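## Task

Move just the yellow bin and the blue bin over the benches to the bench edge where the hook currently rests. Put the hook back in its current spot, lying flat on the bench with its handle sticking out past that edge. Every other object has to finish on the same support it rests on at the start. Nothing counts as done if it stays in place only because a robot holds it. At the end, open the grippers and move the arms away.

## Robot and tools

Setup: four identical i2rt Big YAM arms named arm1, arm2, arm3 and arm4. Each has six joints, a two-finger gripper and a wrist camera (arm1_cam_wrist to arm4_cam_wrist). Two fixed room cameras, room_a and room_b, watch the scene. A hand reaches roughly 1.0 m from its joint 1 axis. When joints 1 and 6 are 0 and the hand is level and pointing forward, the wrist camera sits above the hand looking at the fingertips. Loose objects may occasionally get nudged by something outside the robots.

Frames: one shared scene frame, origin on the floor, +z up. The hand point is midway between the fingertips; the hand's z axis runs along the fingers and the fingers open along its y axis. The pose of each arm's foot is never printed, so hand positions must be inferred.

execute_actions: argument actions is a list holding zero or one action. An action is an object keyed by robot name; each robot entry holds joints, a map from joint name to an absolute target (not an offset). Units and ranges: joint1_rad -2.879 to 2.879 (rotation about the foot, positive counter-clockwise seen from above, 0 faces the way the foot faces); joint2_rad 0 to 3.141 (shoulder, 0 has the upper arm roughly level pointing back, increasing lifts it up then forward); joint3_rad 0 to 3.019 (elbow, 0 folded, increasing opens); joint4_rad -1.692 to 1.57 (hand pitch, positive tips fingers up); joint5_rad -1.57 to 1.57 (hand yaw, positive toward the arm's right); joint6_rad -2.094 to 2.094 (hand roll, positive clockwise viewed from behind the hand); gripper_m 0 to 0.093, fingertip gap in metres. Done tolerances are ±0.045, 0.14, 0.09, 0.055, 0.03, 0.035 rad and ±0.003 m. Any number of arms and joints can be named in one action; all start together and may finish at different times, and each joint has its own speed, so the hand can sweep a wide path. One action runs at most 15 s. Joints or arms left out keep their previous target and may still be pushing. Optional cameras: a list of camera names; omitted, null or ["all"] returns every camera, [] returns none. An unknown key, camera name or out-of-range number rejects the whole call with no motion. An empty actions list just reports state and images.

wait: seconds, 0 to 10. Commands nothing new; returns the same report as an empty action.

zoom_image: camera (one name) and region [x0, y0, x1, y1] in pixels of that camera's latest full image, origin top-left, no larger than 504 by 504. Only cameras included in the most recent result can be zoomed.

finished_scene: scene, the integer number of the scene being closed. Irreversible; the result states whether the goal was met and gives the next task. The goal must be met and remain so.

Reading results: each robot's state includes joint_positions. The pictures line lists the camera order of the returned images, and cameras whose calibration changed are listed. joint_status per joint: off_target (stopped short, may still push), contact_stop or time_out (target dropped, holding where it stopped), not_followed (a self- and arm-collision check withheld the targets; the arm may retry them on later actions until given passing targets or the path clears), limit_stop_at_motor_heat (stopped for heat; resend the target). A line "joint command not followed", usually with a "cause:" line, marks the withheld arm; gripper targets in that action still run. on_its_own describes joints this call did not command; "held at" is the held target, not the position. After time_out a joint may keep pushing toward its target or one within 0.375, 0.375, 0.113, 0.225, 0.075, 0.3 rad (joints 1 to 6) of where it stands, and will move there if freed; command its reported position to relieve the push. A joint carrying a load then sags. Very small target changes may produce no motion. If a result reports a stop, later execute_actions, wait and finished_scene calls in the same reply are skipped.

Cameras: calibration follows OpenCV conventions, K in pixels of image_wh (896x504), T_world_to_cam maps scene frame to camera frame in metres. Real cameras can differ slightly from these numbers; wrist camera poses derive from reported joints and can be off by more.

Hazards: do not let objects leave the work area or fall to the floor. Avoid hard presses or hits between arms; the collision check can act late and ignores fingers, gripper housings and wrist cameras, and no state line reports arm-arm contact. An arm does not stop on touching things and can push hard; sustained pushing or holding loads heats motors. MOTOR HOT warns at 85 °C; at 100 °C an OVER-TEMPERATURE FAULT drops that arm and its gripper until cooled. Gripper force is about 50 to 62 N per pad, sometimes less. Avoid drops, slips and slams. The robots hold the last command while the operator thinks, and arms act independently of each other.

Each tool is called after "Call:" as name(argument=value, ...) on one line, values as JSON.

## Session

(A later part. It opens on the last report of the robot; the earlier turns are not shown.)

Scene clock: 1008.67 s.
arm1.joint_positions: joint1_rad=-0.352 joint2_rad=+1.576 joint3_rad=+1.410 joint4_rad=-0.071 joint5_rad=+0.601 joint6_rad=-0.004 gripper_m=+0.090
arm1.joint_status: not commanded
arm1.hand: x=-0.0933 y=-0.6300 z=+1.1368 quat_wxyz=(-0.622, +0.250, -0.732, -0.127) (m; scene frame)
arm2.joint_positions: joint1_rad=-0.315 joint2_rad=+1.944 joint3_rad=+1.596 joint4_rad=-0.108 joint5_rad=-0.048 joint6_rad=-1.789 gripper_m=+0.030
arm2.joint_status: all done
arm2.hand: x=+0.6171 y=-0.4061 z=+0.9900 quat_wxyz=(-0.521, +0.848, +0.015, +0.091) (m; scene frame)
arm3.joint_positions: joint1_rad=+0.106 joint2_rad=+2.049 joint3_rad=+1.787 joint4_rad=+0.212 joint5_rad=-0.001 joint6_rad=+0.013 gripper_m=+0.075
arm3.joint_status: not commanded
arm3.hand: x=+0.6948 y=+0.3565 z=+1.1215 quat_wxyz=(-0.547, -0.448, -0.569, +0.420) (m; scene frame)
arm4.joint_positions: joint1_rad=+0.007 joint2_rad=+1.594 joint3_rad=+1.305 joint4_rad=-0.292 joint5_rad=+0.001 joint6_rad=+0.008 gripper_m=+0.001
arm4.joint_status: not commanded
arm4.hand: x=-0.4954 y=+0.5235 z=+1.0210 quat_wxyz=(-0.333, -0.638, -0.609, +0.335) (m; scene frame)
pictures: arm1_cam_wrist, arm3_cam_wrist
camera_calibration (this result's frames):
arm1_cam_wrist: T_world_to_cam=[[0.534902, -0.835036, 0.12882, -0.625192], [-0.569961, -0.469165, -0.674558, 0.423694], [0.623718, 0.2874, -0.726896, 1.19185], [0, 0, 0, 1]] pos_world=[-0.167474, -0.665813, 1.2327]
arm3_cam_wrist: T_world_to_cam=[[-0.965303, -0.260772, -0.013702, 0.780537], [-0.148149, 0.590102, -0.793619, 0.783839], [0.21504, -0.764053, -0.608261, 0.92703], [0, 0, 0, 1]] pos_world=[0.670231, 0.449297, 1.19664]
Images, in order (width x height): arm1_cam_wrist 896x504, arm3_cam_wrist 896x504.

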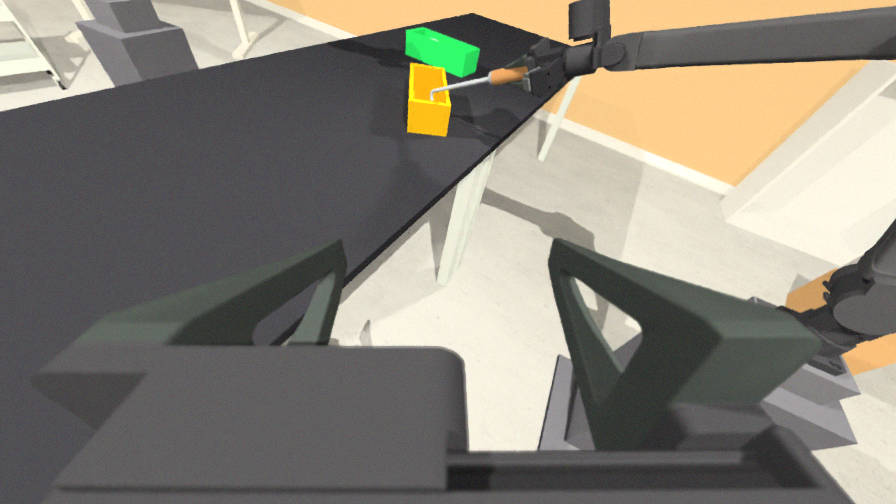

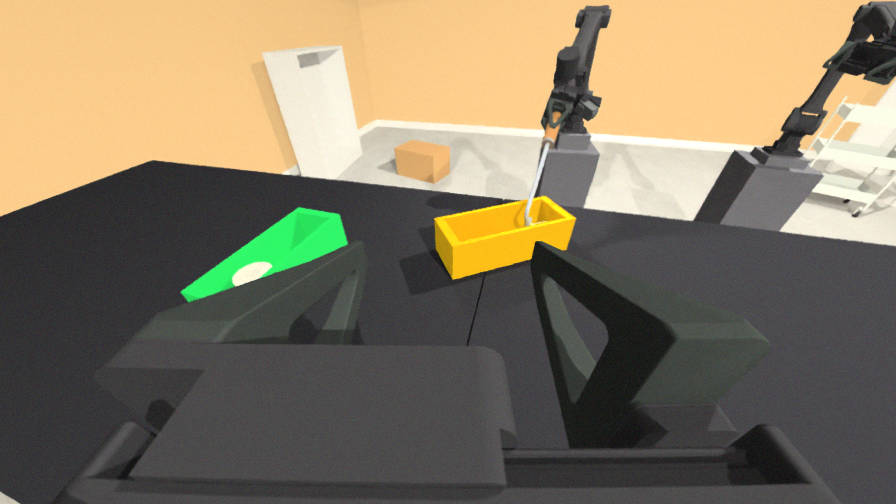

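Call:
execute_actions(actions=[{"arm2":{"joints":{"joint2_rad":1.69,"joint3_rad":1.345}}}], cameras=["arm3_cam_wrist","arm1_cam_wrist","room_b"])

Call:
zoom_image(camera="arm1_cam_wrist", region=[400, 50, 560, 190])

Scene clock: 1020.43 s.
arm1.joint_positions: joint1_rad=-0.352 joint2_rad=+1.576 joint3_rad=+1.410 joint4_rad=-0.071 joint5_rad=+0.601 joint6_rad=-0.004 gripper_m=+0.090
arm1.joint_status: not commanded
arm1.hand: x=-0.0933 y=-0.6300 z=+1.1368 quat_wxyz=(-0.622, +0.250, -0.732, -0.127) (m; scene frame)
arm2.joint_positions: joint1_rad=-0.316 joint2_rad=+1.728 joint3_rad=+1.326 joint4_rad=-0.107 joint5_rad=-0.048 joint6_rad=-1.789 gripper_m=+0.030
arm2.joint_status: all done
arm2.hand: x=+0.5989 y=-0.4928 z=+0.9954 quat_wxyz=(-0.499, +0.862, +0.015, +0.087) (m; scene frame)
arm3.joint_positions: joint1_rad=+0.106 joint2_rad=+2.049 joint3_rad=+1.787 joint4_rad=+0.212 joint5_rad=-0.001 joint6_rad=+0.013 gripper_m=+0.075
arm3.joint_status: not commanded
arm3.hand: x=+0.6948 y=+0.3565 z=+1.1215 quat_wxyz=(-0.547, -0.448, -0.569, +0.420) (m; scene frame)
arm4.joint_positions: joint1_rad=+0.007 joint2_rad=+1.594 joint3_rad=+1.305 joint4_rad=-0.292 joint5_rad=+0.001 joint6_rad=+0.008 gripper_m=+0.001
arm4.joint_status: not commanded
arm4.hand: x=-0.4954 y=+0.5235 z=+1.0210 quat_wxyz=(-0.333, -0.638, -0.609, +0.335) (m; scene frame)
pictures: arm1_cam_wrist, arm3_cam_wrist, room_b
camera_calibration (this result's frames):
arm1_cam_wrist: T_world_to_cam=[[0.534902, -0.835036, 0.12882, -0.625192], [-0.569961, -0.469165, -0.674558, 0.423694], [0.623718, 0.2874, -0.726896, 1.19185], [0, 0, 0, 1]] pos_world=[-0.167474, -0.665813, 1.2327]
arm3_cam_wrist: T_world_to_cam=[[-0.965303, -0.260772, -0.013702, 0.780537], [-0.148149, 0.590102, -0.793619, 0.783839], [0.21504, -0.764053, -0.608261, 0.92703], [0, 0, 0, 1]] pos_world=[0.670231, 0.449297, 1.19664]
Images, in order (width x height): arm1_cam_wrist 896x504, arm3_cam_wrist 896x504, room_b 896x504.

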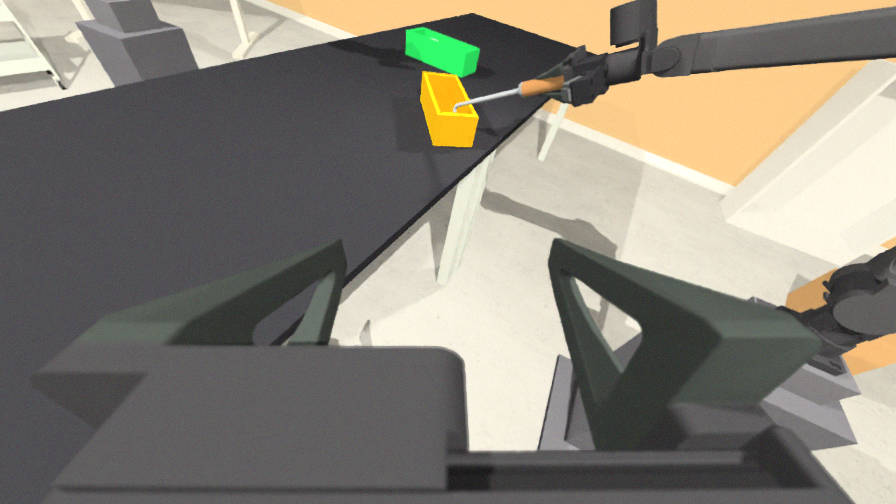

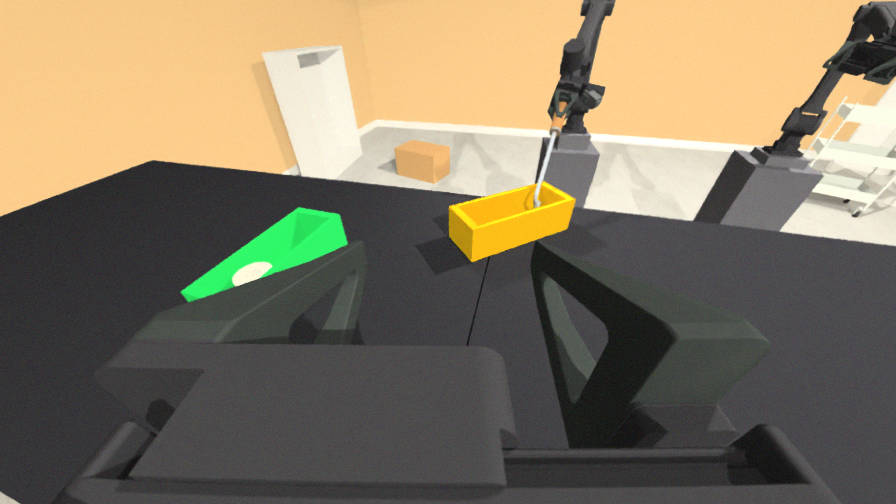

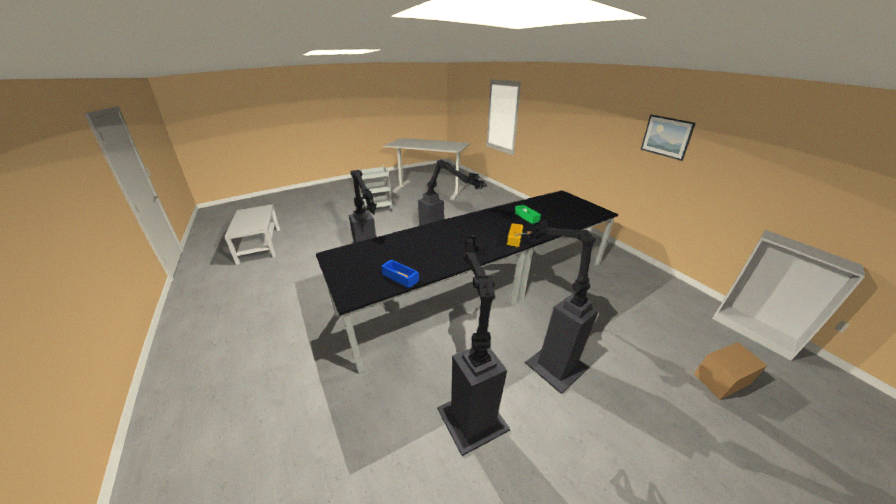

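Region (400, 50, 560, 190) of arm1_cam_wrist's 896x504 image, scaled by 3.150, with more detail than that image has; it fills the top 441 rows of this view, and the rest is white.

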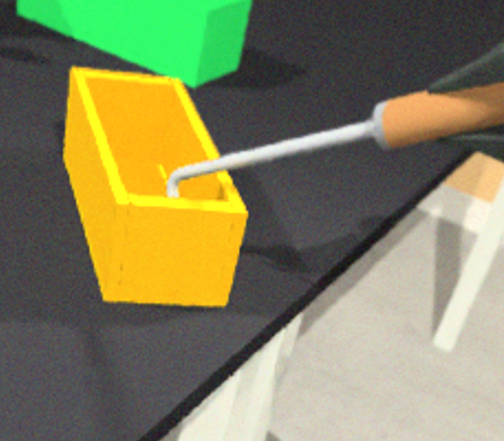

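Call:
execute_actions(actions=[])

Scene clock: 1035.83 s.
arm1.joint_positions: joint1_rad=-0.352 joint2_rad=+1.576 joint3_rad=+1.410 joint4_rad=-0.071 joint5_rad=+0.601 joint6_rad=-0.004 gripper_m=+0.090
arm1.joint_status: not commanded
arm1.hand: x=-0.0933 y=-0.6300 z=+1.1368 quat_wxyz=(-0.622, +0.250, -0.732, -0.127) (m; scene frame)
arm2.joint_positions: joint1_rad=-0.316 joint2_rad=+1.728 joint3_rad=+1.326 joint4_rad=-0.107 joint5_rad=-0.048 joint6_rad=-1.789 gripper_m=+0.030
arm2.joint_status: all done
arm2.hand: x=+0.5989 y=-0.4928 z=+0.9954 quat_wxyz=(-0.499, +0.862, +0.015, +0.087) (m; scene frame)
arm3.joint_positions: joint1_rad=+0.106 joint2_rad=+2.049 joint3_rad=+1.787 joint4_rad=+0.212 joint5_rad=-0.001 joint6_rad=+0.013 gripper_m=+0.075
arm3.joint_status: not commanded
arm3.hand: x=+0.6948 y=+0.3565 z=+1.1215 quat_wxyz=(-0.547, -0.448, -0.569, +0.420) (m; scene frame)
arm4.joint_positions: joint1_rad=+0.007 joint2_rad=+1.594 joint3_rad=+1.305 joint4_rad=-0.292 joint5_rad=+0.001 joint6_rad=+0.008 gripper_m=+0.001
arm4.joint_status: not commanded
arm4.hand: x=-0.4954 y=+0.5235 z=+1.0210 quat_wxyz=(-0.333, -0.638, -0.609, +0.335) (m; scene frame)
pictures: arm1_cam_wrist, arm2_cam_wrist, arm3_cam_wrist, arm4_cam_wrist, room_a, room_b
camera_calibration (this result's frames):
arm1_cam_wrist: T_world_to_cam=[[0.534902, -0.835036, 0.12882, -0.625192], [-0.569961, -0.469165, -0.674558, 0.423694], [0.623718, 0.2874, -0.726896, 1.19185], [0, 0, 0, 1]] pos_world=[-0.167474, -0.665813, 1.2327]
arm2_cam_wrist: T_world_to_cam=[[-0.118563, 0.5103, 0.851784, -0.525917], [0.711437, -0.554765, 0.431385, -1.12283], [0.692676, 0.657137, -0.297272, 0.332814], [0, 0, 0, 1]] pos_world=[0.505937, -0.573235, 1.03128]
arm3_cam_wrist: T_world_to_cam=[[-0.965303, -0.260772, -0.013702, 0.780537], [-0.148149, 0.590102, -0.793619, 0.783839], [0.21504, -0.764053, -0.608261, 0.92703], [0, 0, 0, 1]] pos_world=[0.670231, 0.449297, 1.19664]
arm4_cam_wrist: T_world_to_cam=[[-0.999025, 0.0438514, -0.00507151, -0.511294], [0.0429258, 0.93823, -0.343338, -0.113931], [-0.0102976, -0.343221, -0.939198, 1.2537], [0, 0, 0, 1]] pos_world=[-0.492995, 0.559613, 1.13577]
Images, in order (width x height): arm1_cam_wrist 896x504, arm2_cam_wrist 896x504, arm3_cam_wrist 896x504, arm4_cam_wrist 896x504, room_a 896x504, room_b 896x504.

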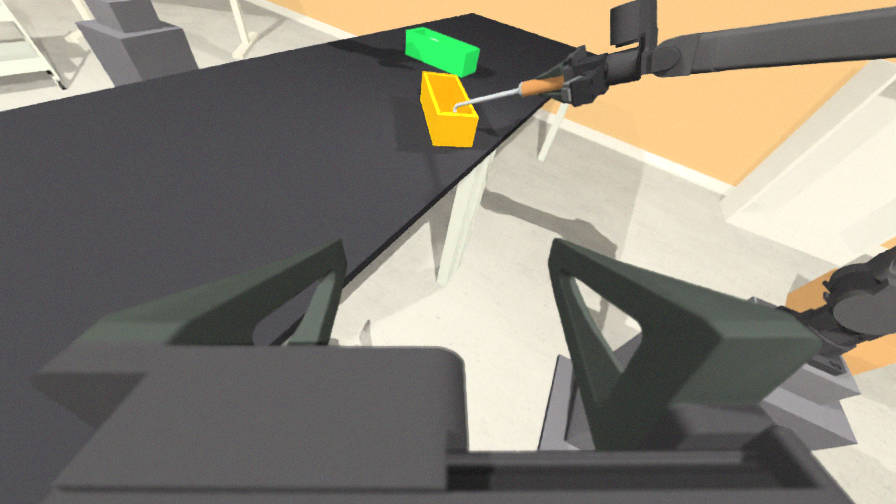

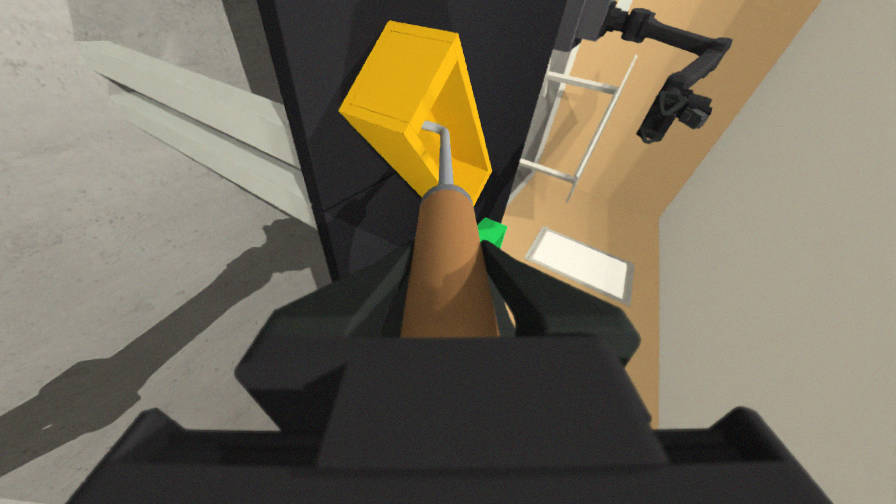

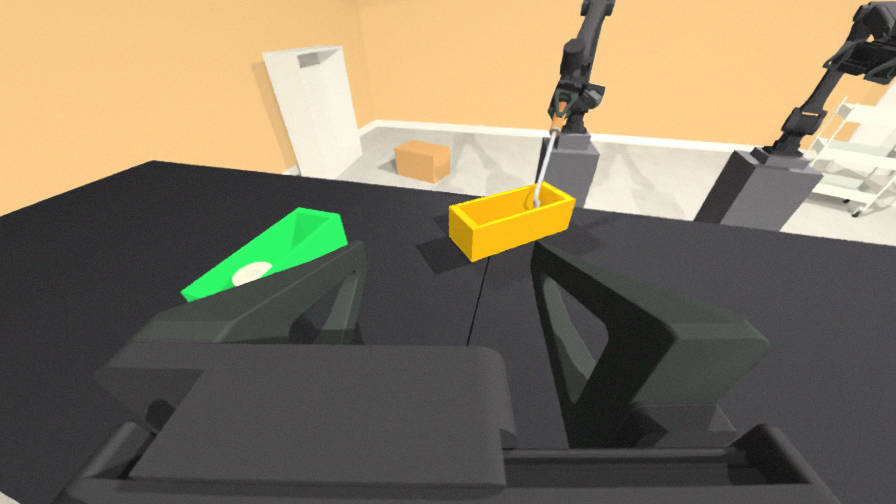

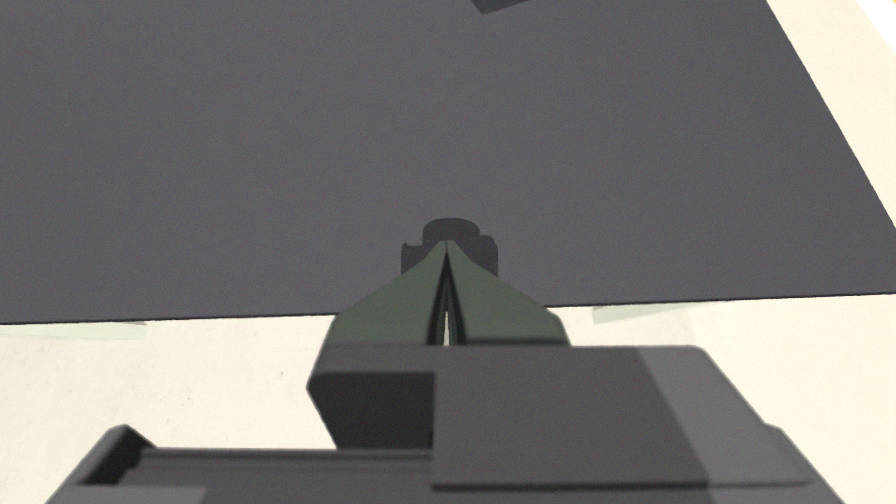

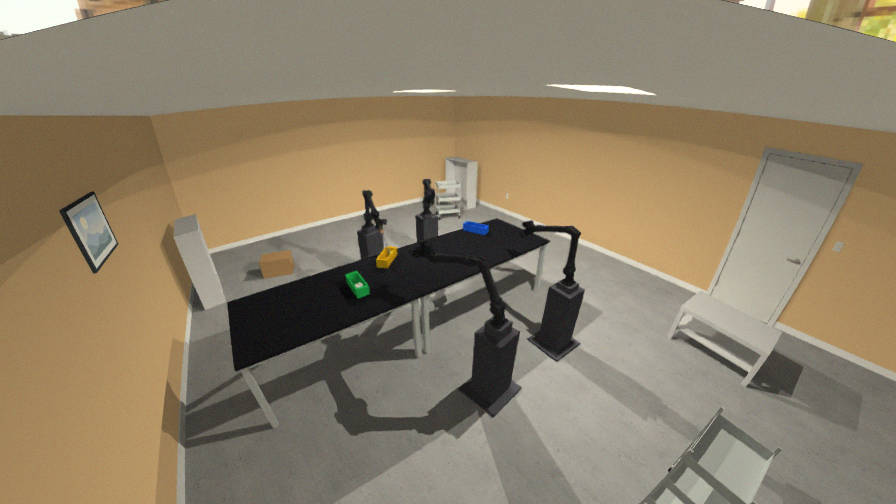

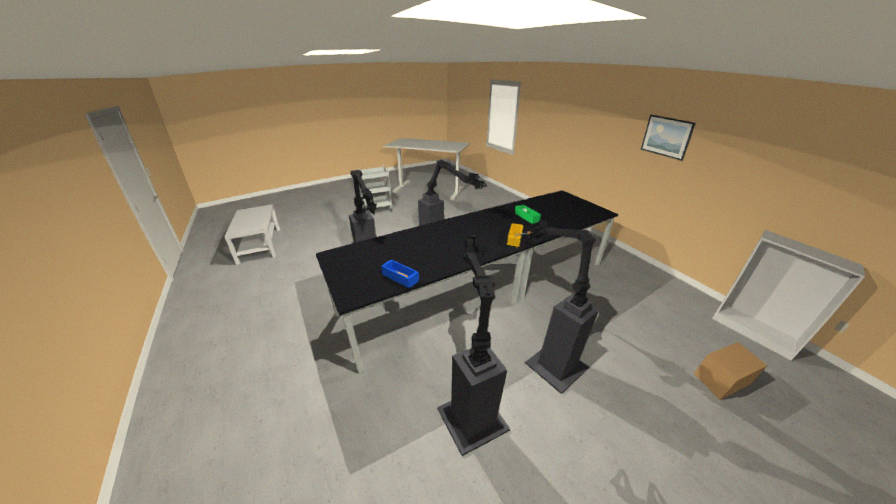

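Call:
zoom_image(camera="room_b", region=[300, 180, 640, 340])

Call:
zoom_image(camera="arm3_cam_wrist", region=[400, 90, 660, 280])

Region (300, 180, 640, 340) of room_b's 896x504 image, scaled by 1.482, with more detail than that image has; it fills the top 237 rows of this view, and the rest is white.

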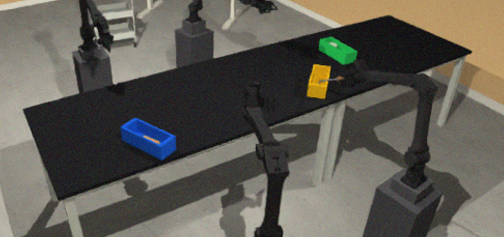

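Region (400, 90, 660, 280) of arm3_cam_wrist's 896x504 image, scaled by 1.938, with more detail than that image has; it fills the top 368 rows of this view, and the rest is white.

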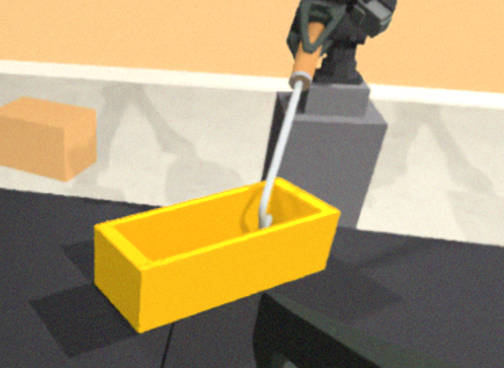

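Call:
execute_actions(actions=[{"arm2":{"joints":{"joint2_rad":1.65,"joint3_rad":1.29}},"arm3":{"joints":{"joint2_rad":1.9}}}], cameras=["arm1_cam_wrist","arm3_cam_wrist","arm2_cam_wrist"])

Scene clock: 1065.63 s.
arm1.joint_positions: joint1_rad=-0.352 joint2_rad=+1.576 joint3_rad=+1.410 joint4_rad=-0.071 joint5_rad=+0.601 joint6_rad=-0.004 gripper_m=+0.090
arm1.joint_status: not commanded
arm1.hand: x=-0.0933 y=-0.6300 z=+1.1368 quat_wxyz=(-0.622, +0.250, -0.732, -0.127) (m; scene frame)
arm2.joint_positions: joint1_rad=-0.316 joint2_rad=+1.705 joint3_rad=+1.278 joint4_rad=-0.107 joint5_rad=-0.048 joint6_rad=-1.789 gripper_m=+0.030
arm2.joint_status: all done
arm2.hand: x=+0.5956 y=-0.5079 z=+0.9834 quat_wxyz=(-0.488, +0.869, +0.014, +0.084) (m; scene frame)
arm3.joint_positions: joint1_rad=+0.106 joint2_rad=+1.891 joint3_rad=+1.785 joint4_rad=+0.212 joint5_rad=-0.001 joint6_rad=+0.013 gripper_m=+0.075
arm3.joint_status: all done
arm3.hand: x=+0.6849 y=+0.3963 z=+1.2513 quat_wxyz=(-0.590, -0.414, -0.525, +0.453) (m; scene frame)
arm4.joint_positions: joint1_rad=+0.007 joint2_rad=+1.594 joint3_rad=+1.305 joint4_rad=-0.292 joint5_rad=+0.001 joint6_rad=+0.008 gripper_m=+0.001
arm4.joint_status: not commanded
arm4.hand: x=-0.4954 y=+0.5235 z=+1.0210 quat_wxyz=(-0.333, -0.638, -0.609, +0.335) (m; scene frame)
pictures: arm1_cam_wrist, arm2_cam_wrist, arm3_cam_wrist
camera_calibration (this result's frames):
arm1_cam_wrist: T_world_to_cam=[[0.534902, -0.835036, 0.12882, -0.625192], [-0.569961, -0.469165, -0.674558, 0.423694], [0.623718, 0.2874, -0.726896, 1.19185], [0, 0, 0, 1]] pos_world=[-0.167474, -0.665813, 1.2327]
arm2_cam_wrist: T_world_to_cam=[[-0.113928, 0.532051, 0.839013, -0.487474], [0.713885, -0.543484, 0.441581, -1.12946], [0.690933, 0.649267, -0.317905, 0.35879], [0, 0, 0, 1]] pos_world=[0.502865, -0.587431, 1.02181]
arm3_cam_wrist: T_world_to_cam=[[-0.964805, -0.262741, -0.0108837, 0.780016], [-0.116268, 0.463338, -0.878521, 0.996604], [0.235866, -0.846336, -0.477579, 0.89334], [0, 0, 0, 1]] pos_world=[0.657728, 0.499244, 1.31067]
Images, in order (width x height): arm1_cam_wrist 896x504, arm2_cam_wrist 896x504, arm3_cam_wrist 896x504.

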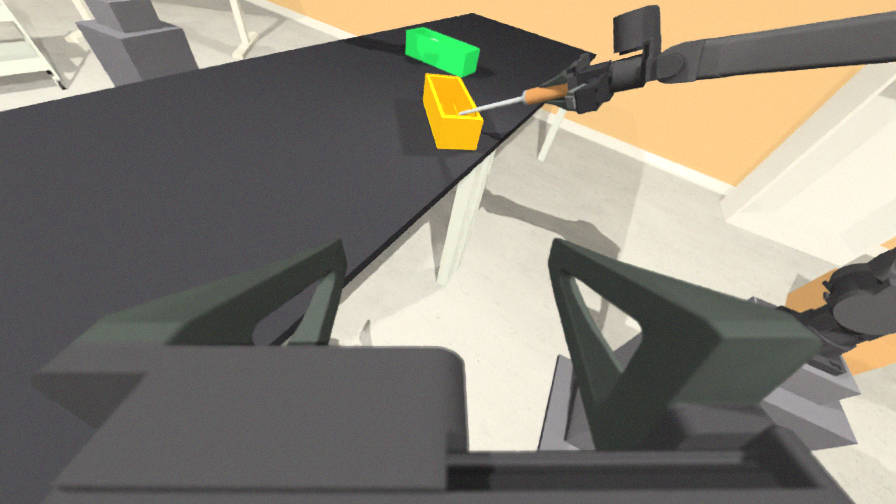

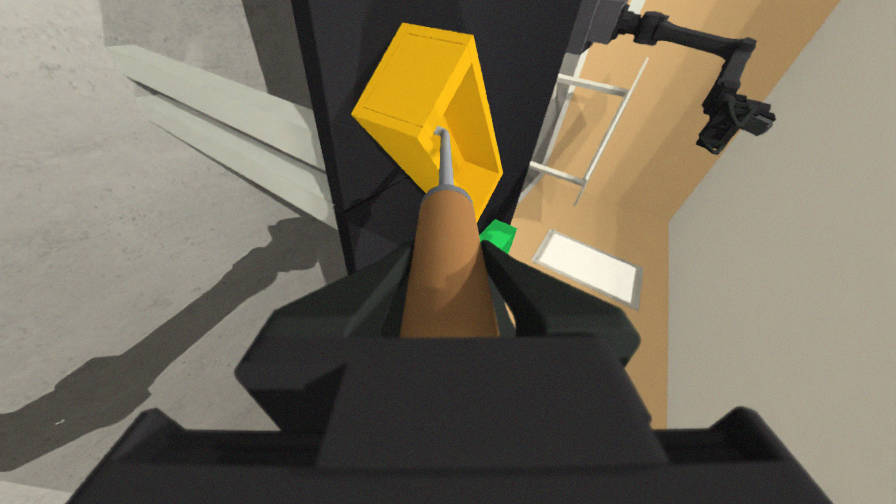

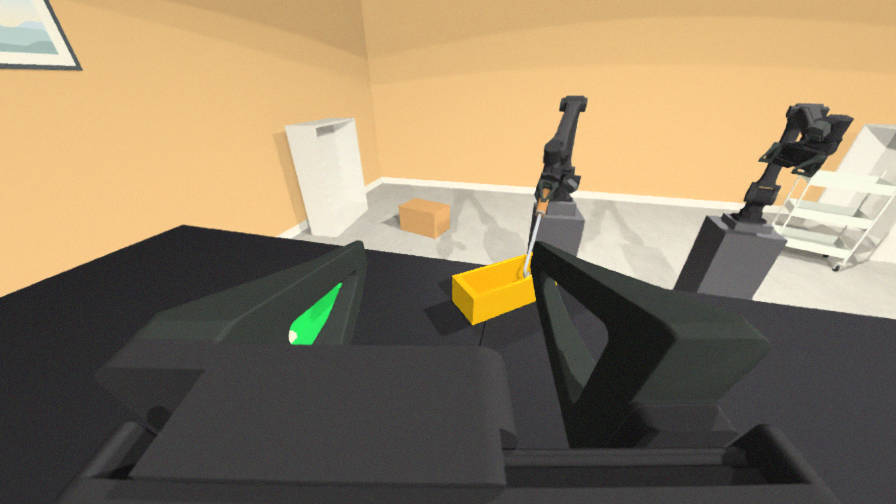

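Call:
execute_actions(actions=[{"arm2":{"joints":{"joint3_rad":1.6,"joint4_rad":0.05}},"arm1":{"joints":{"joint1_rad":0.1,"joint2_rad":1.3,"joint3_rad":1.1,"joint4_rad":-0.3,"joint5_rad":0.9}},"arm3":{"joints":{"joint2_rad":1.6,"joint3_rad":1.45,"joint4_rad":0.0}}}], cameras=["arm1_cam_wrist","arm2_cam_wrist","room_b"])

Scene clock: 1069.87 s.
arm1.joint_positions: joint1_rad=+0.109 joint2_rad=+1.288 joint3_rad=+1.113 joint4_rad=-0.284 joint5_rad=+0.897 joint6_rad=-0.004 gripper_m=+0.090
arm1.joint_status: all done
arm1.hand: x=-0.3465 y=-0.6819 z=+1.1091 quat_wxyz=(-0.594, +0.390, -0.698, -0.088) (m; scene frame)
arm2.joint_positions: joint1_rad=-0.316 joint2_rad=+1.674 joint3_rad=+1.541 joint4_rad=+0.009 joint5_rad=-0.048 joint6_rad=-1.789 gripper_m=+0.030
arm2.joint_status: all done
arm2.hand: x=+0.6070 y=-0.4570 z=+1.1894 quat_wxyz=(-0.650, +0.750, +0.018, +0.122) (m; scene frame)
arm3.joint_positions: joint1_rad=+0.106 joint2_rad=+1.597 joint3_rad=+1.448 joint4_rad=+0.016 joint5_rad=-0.001 joint6_rad=+0.013 gripper_m=+0.075
arm3.joint_status: all done
arm3.hand: x=+0.6583 y=+0.5016 z=+1.2150 quat_wxyz=(-0.522, -0.466, -0.591, +0.401) (m; scene frame)
arm4.joint_positions: joint1_rad=+0.007 joint2_rad=+1.594 joint3_rad=+1.305 joint4_rad=-0.292 joint5_rad=+0.001 joint6_rad=+0.008 gripper_m=+0.001
arm4.joint_status: not commanded
arm4.hand: x=-0.4954 y=+0.5235 z=+1.0210 quat_wxyz=(-0.333, -0.638, -0.609, +0.335) (m; scene frame)
pictures: arm1_cam_wrist, arm2_cam_wrist, room_b
camera_calibration (this result's frames):
arm1_cam_wrist: T_world_to_cam=[[0.658953, -0.670164, 0.341558, -0.610093], [-0.426878, -0.707068, -0.563764, 0.000862314], [0.619319, 0.22569, -0.752002, 1.32882], [0, 0, 0, 1]] pos_world=[-0.420574, -0.708154, 1.20815]
arm2_cam_wrist: T_world_to_cam=[[-0.192566, 0.164109, 0.967464, -0.959299], [0.683169, -0.685318, 0.252229, -1.02185], [0.704413, 0.709512, 0.0198548, 0.000969043], [0, 0, 0, 1]] pos_world=[0.512682, -0.543547, 1.18581]
Images, in order (width x height): arm1_cam_wrist 896x504, arm2_cam_wrist 896x504, room_b 896x504.

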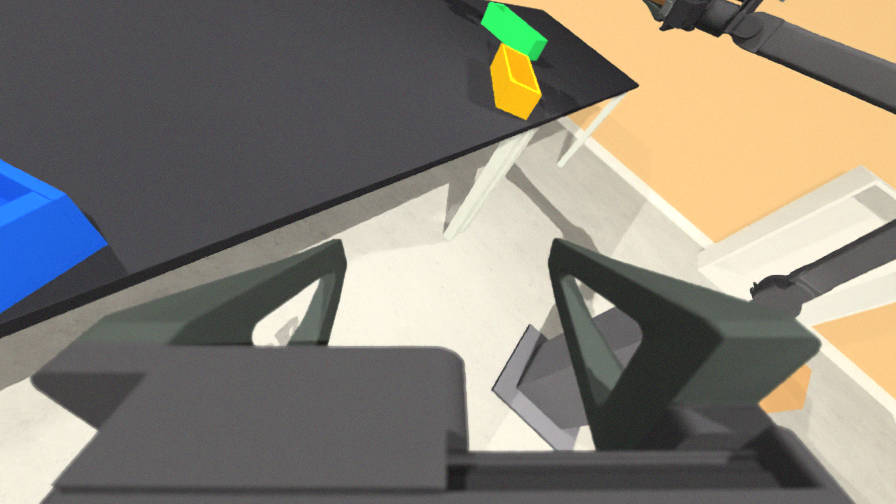

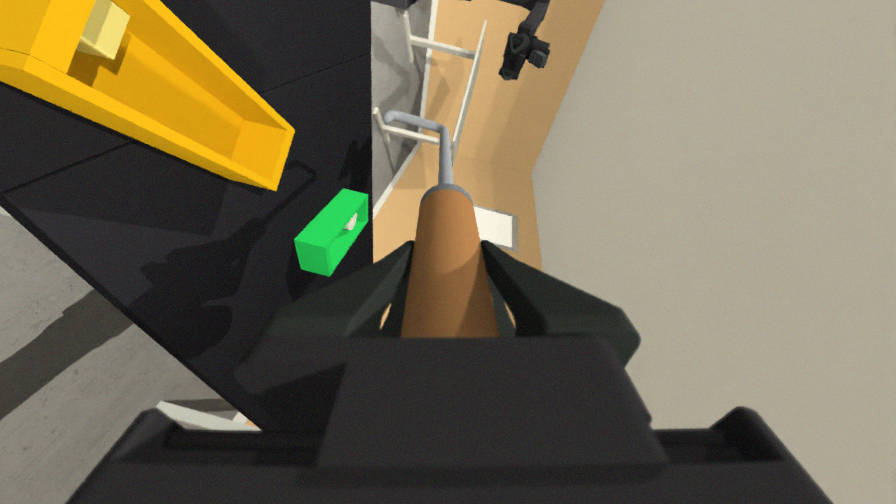

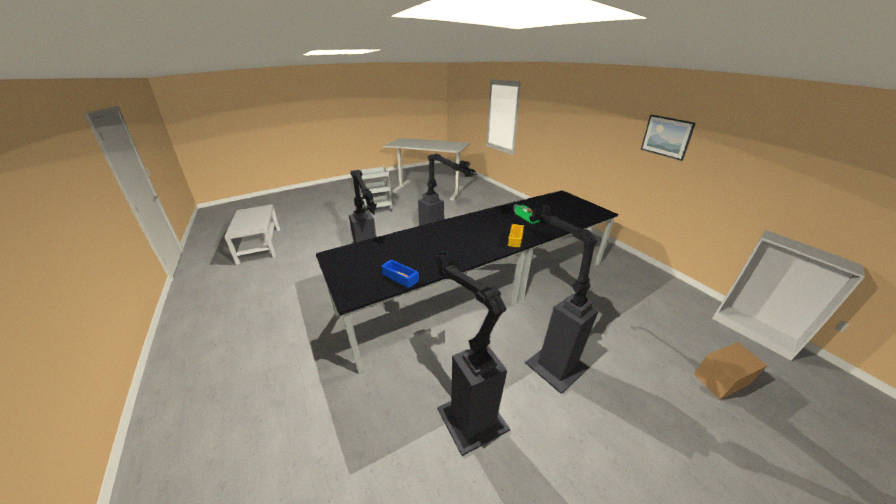

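Call:
execute_actions(actions=[{"arm2":{"joints":{"joint1_rad":0.433,"joint2_rad":2.22,"joint3_rad":1.6,"joint4_rad":0.69,"joint5_rad":0.45,"joint6_rad":-0.9}}}], cameras=["arm1_cam_wrist","arm2_cam_wrist","room_b"])

Scene clock: 1080.37 s.
arm1.joint_positions: joint1_rad=+0.109 joint2_rad=+1.288 joint3_rad=+1.113 joint4_rad=-0.284 joint5_rad=+0.897 joint6_rad=-0.004 gripper_m=+0.090
arm1.joint_status: not commanded
arm1.hand: x=-0.3465 y=-0.6819 z=+1.1091 quat_wxyz=(-0.594, +0.390, -0.698, -0.088) (m; scene frame)
arm2.joint_positions: joint1_rad=+0.434 joint2_rad=+2.286 joint3_rad=+1.557 joint4_rad=+0.633 joint5_rad=+0.451 joint6_rad=-0.911 gripper_m=+0.030
arm2.joint_status: joint4_rad time_out (moved +0.624 of +0.681); the others done
arm2.on_its_own: joint4_rad reads +0.633 and still pushes toward +0.690 since a time_out
arm2.hand: x=+0.0931 y=-0.4382 z=+0.8673 quat_wxyz=(-0.634, +0.711, -0.195, -0.234) (m; scene frame)
arm3.joint_positions: joint1_rad=+0.106 joint2_rad=+1.597 joint3_rad=+1.448 joint4_rad=+0.016 joint5_rad=-0.001 joint6_rad=+0.013 gripper_m=+0.075
arm3.joint_status: not commanded
arm3.hand: x=+0.6583 y=+0.5016 z=+1.2150 quat_wxyz=(-0.522, -0.466, -0.591, +0.401) (m; scene frame)
arm4.joint_positions: joint1_rad=+0.007 joint2_rad=+1.594 joint3_rad=+1.305 joint4_rad=-0.292 joint5_rad=+0.001 joint6_rad=+0.008 gripper_m=+0.001
arm4.joint_status: not commanded
arm4.hand: x=-0.4954 y=+0.5235 z=+1.0210 quat_wxyz=(-0.333, -0.638, -0.609, +0.335) (m; scene frame)
pictures: arm1_cam_wrist, arm2_cam_wrist, room_b
camera_calibration (this result's frames):
arm1_cam_wrist: T_world_to_cam=[[0.658953, -0.670164, 0.341558, -0.610093], [-0.426878, -0.707068, -0.563764, 0.000862314], [0.619319, 0.22569, -0.752002, 1.32882], [0, 0, 0, 1]] pos_world=[-0.420574, -0.708154, 1.20815]
arm2_cam_wrist: T_world_to_cam=[[0.565301, 0.129109, 0.814718, -0.703167], [0.714221, -0.570758, -0.405121, 0.0408184], [0.412702, 0.810905, -0.414862, 0.804654], [0, 0, 0, 1]] pos_world=[0.0362656, -0.538415, 0.92324]
Images, in order (width x height): arm1_cam_wrist 896x504, arm2_cam_wrist 896x504, room_b 896x504.

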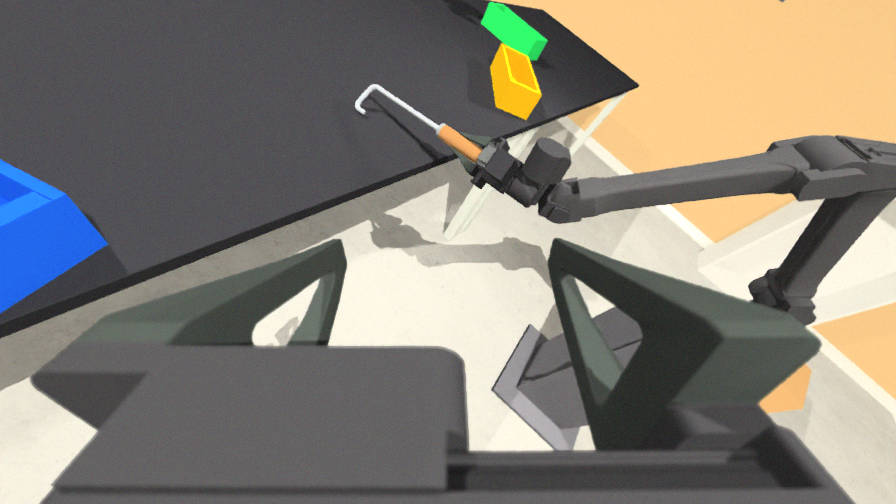

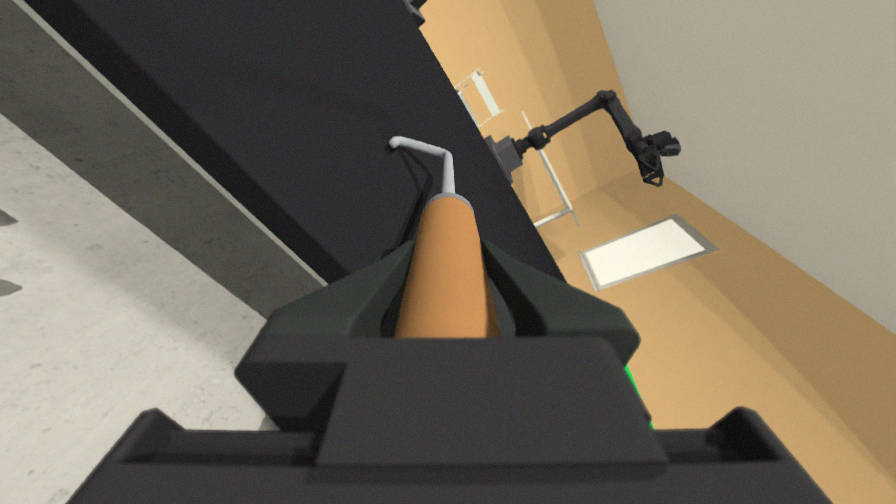

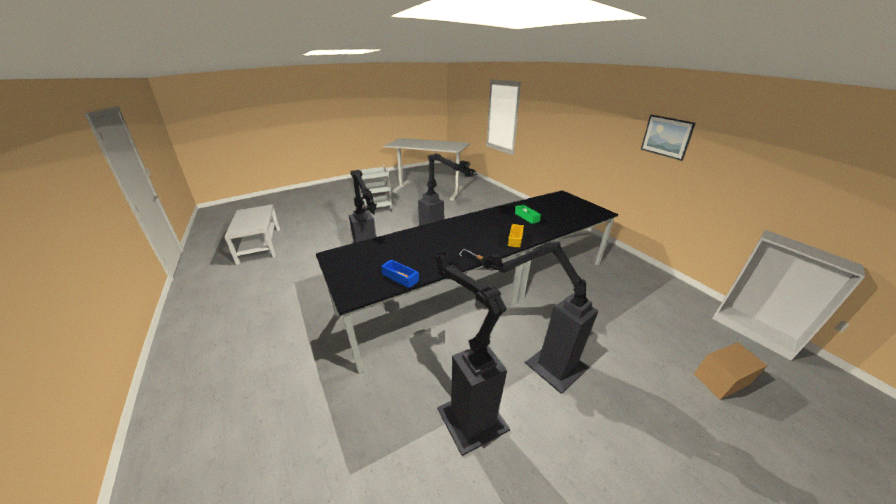

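Call:
execute_actions(actions=[{"arm2":{"joints":{"joint4_rad":0.72,"joint6_rad":-0.2}}}], cameras=["arm1_cam_wrist","arm2_cam_wrist"])

Call:
execute_actions(actions=[{"arm2":{"joints":{"joint2_rad":2.385,"joint3_rad":1.64,"joint4_rad":0.89,"joint6_rad":-0.1}}}], cameras=["arm1_cam_wrist","arm2_cam_wrist"])

Scene clock: 1088.73 s.
arm1.joint_positions: joint1_rad=+0.109 joint2_rad=+1.288 joint3_rad=+1.113 joint4_rad=-0.284 joint5_rad=+0.897 joint6_rad=-0.004 gripper_m=+0.090
arm1.joint_status: not commanded
arm1.hand: x=-0.3465 y=-0.6819 z=+1.1091 quat_wxyz=(-0.594, +0.390, -0.698, -0.088) (m; scene frame)
arm2.joint_positions: joint1_rad=+0.434 joint2_rad=+2.286 joint3_rad=+1.557 joint4_rad=+0.661 joint5_rad=+0.451 joint6_rad=-0.214 gripper_m=+0.030
arm2.joint_status: joint4_rad time_out (moved +0.028 of +0.087); the others done
arm2.on_its_own: joint4_rad reads +0.661 and still pushes toward +0.720 since a time_out
arm2.hand: x=+0.0929 y=-0.4377 z=+0.8738 quat_wxyz=(-0.520, +0.592, -0.424, -0.446) (m; scene frame)
arm3.joint_positions: joint1_rad=+0.106 joint2_rad=+1.597 joint3_rad=+1.448 joint4_rad=+0.016 joint5_rad=-0.001 joint6_rad=+0.013 gripper_m=+0.075
arm3.joint_status: not commanded
arm3.hand: x=+0.6583 y=+0.5016 z=+1.2150 quat_wxyz=(-0.522, -0.466, -0.591, +0.401) (m; scene frame)
arm4.joint_positions: joint1_rad=+0.007 joint2_rad=+1.594 joint3_rad=+1.305 joint4_rad=-0.292 joint5_rad=+0.001 joint6_rad=+0.008 gripper_m=+0.001
arm4.joint_status: not commanded
arm4.hand: x=-0.4954 y=+0.5235 z=+1.0210 quat_wxyz=(-0.333, -0.638, -0.609, +0.335) (m; scene frame)
pictures: arm1_cam_wrist, arm2_cam_wrist
camera_calibration (this result's frames):
arm1_cam_wrist: T_world_to_cam=[[0.658953, -0.670164, 0.341558, -0.610093], [-0.426878, -0.707068, -0.563764, 0.000862314], [0.619319, 0.22569, -0.752002, 1.32882], [0, 0, 0, 1]] pos_world=[-0.420574, -0.708154, 1.20815]
arm2_cam_wrist: T_world_to_cam=[[0.96325, 0.108582, 0.245681, -0.257061], [0.258909, -0.618879, -0.74159, 0.359073], [0.0715235, 0.777945, -0.624248, 1.00726], [0, 0, 0, 1]] pos_world=[0.0826038, -0.533459, 0.95822]
Images, in order (width x height): arm1_cam_wrist 896x504, arm2_cam_wrist 896x504.

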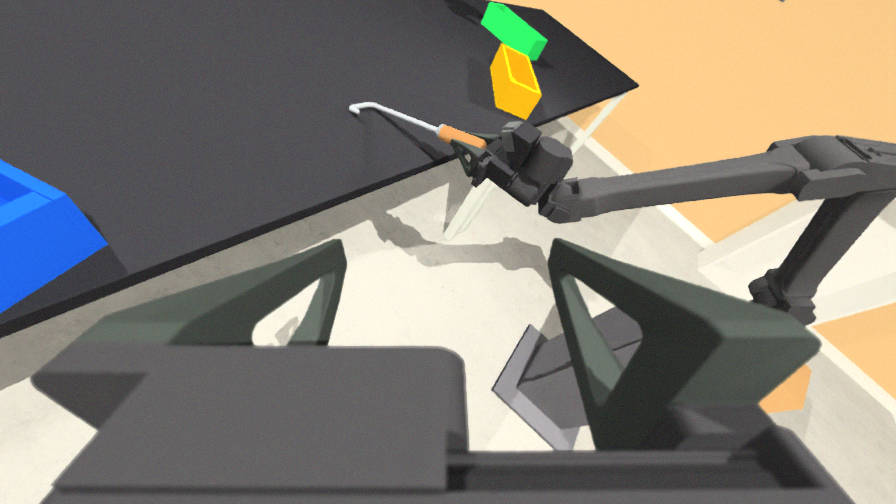

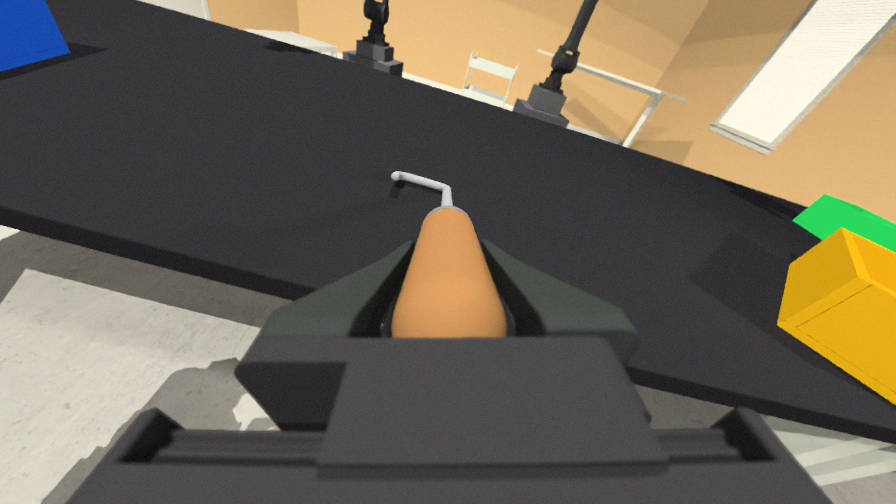

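not run: a stop came earlier in this reply.

Call:
execute_actions(actions=[{"arm2":{"joints":{"joint2_rad":2.385,"joint3_rad":1.64,"joint4_rad":0.89,"joint6_rad":-0.15}}}], cameras=["arm1_cam_wrist","arm2_cam_wrist"])

Scene clock: 1095.00 s.
arm1.joint_positions: joint1_rad=+0.109 joint2_rad=+1.288 joint3_rad=+1.113 joint4_rad=-0.284 joint5_rad=+0.897 joint6_rad=-0.004 gripper_m=+0.090
arm1.joint_status: not commanded
arm1.hand: x=-0.3465 y=-0.6819 z=+1.1091 quat_wxyz=(-0.594, +0.390, -0.698, -0.088) (m; scene frame)
arm2.joint_positions: joint1_rad=+0.434 joint2_rad=+2.372 joint3_rad=+1.585 joint4_rad=+0.859 joint5_rad=+0.451 joint6_rad=-0.166 gripper_m=+0.030
arm2.joint_status: all done
arm2.hand: x=+0.0907 y=-0.4341 z=+0.8623 quat_wxyz=(-0.527, +0.534, -0.428, -0.504) (m; scene frame)
arm3.joint_positions: joint1_rad=+0.106 joint2_rad=+1.597 joint3_rad=+1.448 joint4_rad=+0.016 joint5_rad=-0.001 joint6_rad=+0.013 gripper_m=+0.075
arm3.joint_status: not commanded
arm3.hand: x=+0.6583 y=+0.5016 z=+1.2150 quat_wxyz=(-0.522, -0.466, -0.591, +0.401) (m; scene frame)
arm4.joint_positions: joint1_rad=+0.007 joint2_rad=+1.594 joint3_rad=+1.305 joint4_rad=-0.292 joint5_rad=+0.001 joint6_rad=+0.008 gripper_m=+0.001
arm4.joint_status: not commanded
arm4.hand: x=-0.4954 y=+0.5235 z=+1.0210 quat_wxyz=(-0.333, -0.638, -0.609, +0.335) (m; scene frame)
pictures: arm1_cam_wrist, arm2_cam_wrist
camera_calibration (this result's frames):
arm1_cam_wrist: T_world_to_cam=[[0.658953, -0.670164, 0.341558, -0.610093], [-0.426878, -0.707068, -0.563764, 0.000862314], [0.619319, 0.22569, -0.752002, 1.32882], [0, 0, 0, 1]] pos_world=[-0.420574, -0.708154, 1.20815]
arm2_cam_wrist: T_world_to_cam=[[0.986331, 0.0860798, 0.140504, -0.173702], [0.164757, -0.528224, -0.832968, 0.480033], [0.00251581, 0.844731, -0.535186, 0.955911], [0, 0, 0, 1]] pos_world=[0.0898337, -0.53897, 0.935848]
Images, in order (width x height): arm1_cam_wrist 896x504, arm2_cam_wrist 896x504.

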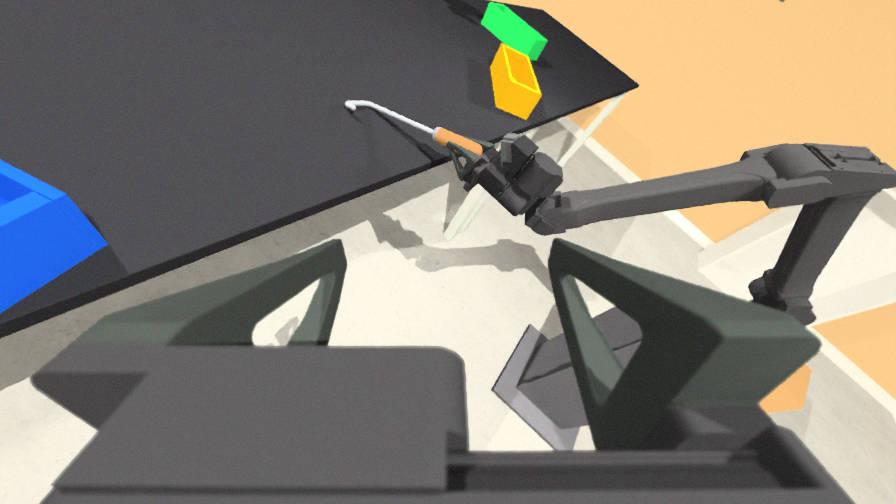

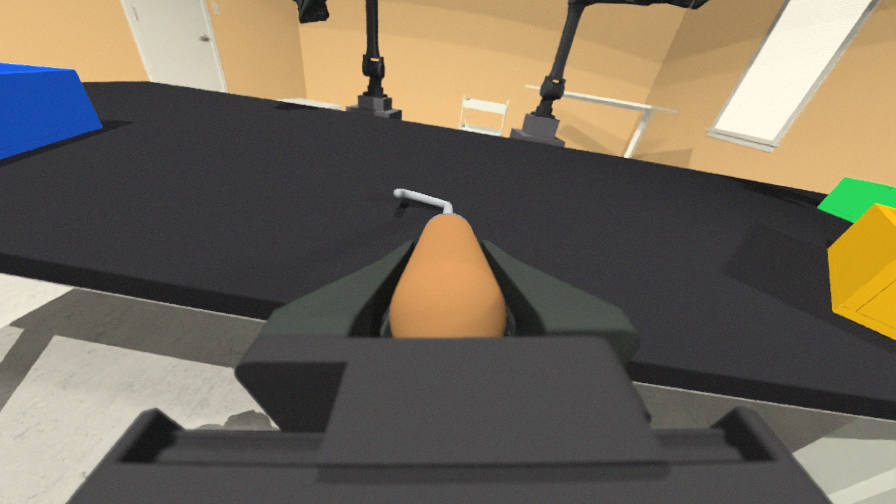

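Call:
execute_actions(actions=[{"arm2":{"joints":{"joint2_rad":2.44}}}], cameras=["arm1_cam_wrist","arm2_cam_wrist"])

Scene clock: 1099.27 s.
arm1.joint_positions: joint1_rad=+0.109 joint2_rad=+1.288 joint3_rad=+1.113 joint4_rad=-0.284 joint5_rad=+0.897 joint6_rad=-0.004 gripper_m=+0.090
arm1.joint_status: not commanded
arm1.hand: x=-0.3465 y=-0.6819 z=+1.1091 quat_wxyz=(-0.594, +0.390, -0.698, -0.088) (m; scene frame)
arm2.joint_positions: joint1_rad=+0.434 joint2_rad=+2.414 joint3_rad=+1.594 joint4_rad=+0.868 joint5_rad=+0.451 joint6_rad=-0.166 gripper_m=+0.030
arm2.joint_status: all done
arm2.hand: x=+0.0906 y=-0.4342 z=+0.8346 quat_wxyz=(-0.525, +0.542, -0.430, -0.496) (m; scene frame)
arm3.joint_positions: joint1_rad=+0.106 joint2_rad=+1.597 joint3_rad=+1.448 joint4_rad=+0.016 joint5_rad=-0.001 joint6_rad=+0.013 gripper_m=+0.075
arm3.joint_status: not commanded
arm3.hand: x=+0.6583 y=+0.5016 z=+1.2150 quat_wxyz=(-0.522, -0.466, -0.591, +0.401) (m; scene frame)
arm4.joint_positions: joint1_rad=+0.007 joint2_rad=+1.594 joint3_rad=+1.305 joint4_rad=-0.292 joint5_rad=+0.001 joint6_rad=+0.008 gripper_m=+0.001
arm4.joint_status: not commanded
arm4.hand: x=-0.4954 y=+0.5235 z=+1.0210 quat_wxyz=(-0.333, -0.638, -0.609, +0.335) (m; scene frame)
pictures: arm1_cam_wrist, arm2_cam_wrist
camera_calibration (this result's frames):
arm1_cam_wrist: T_world_to_cam=[[0.658953, -0.670164, 0.341558, -0.610093], [-0.426878, -0.707068, -0.563764, 0.000862314], [0.619319, 0.22569, -0.752002, 1.32882], [0, 0, 0, 1]] pos_world=[-0.420574, -0.708154, 1.20815]
arm2_cam_wrist: T_world_to_cam=[[0.98453, 0.0891438, 0.150844, -0.176907], [0.174975, -0.545263, -0.8198, 0.437667], [0.0091695, 0.833511, -0.552426, 0.950084], [0, 0, 0, 1]] pos_world=[0.088877, -0.537492, 0.910336]
Images, in order (width x height): arm1_cam_wrist 896x504, arm2_cam_wrist 896x504.

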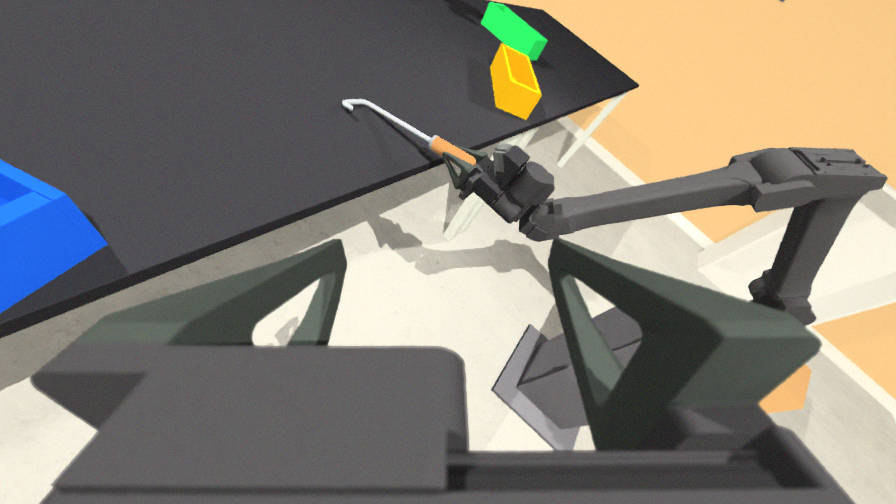

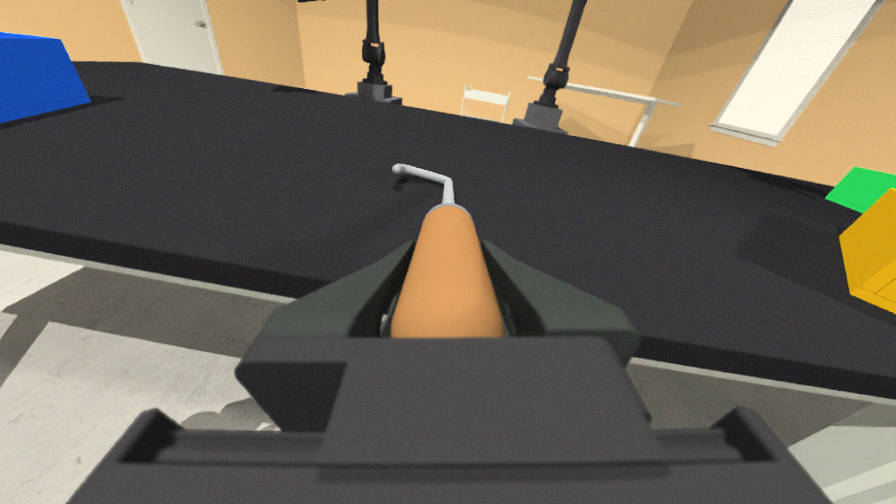

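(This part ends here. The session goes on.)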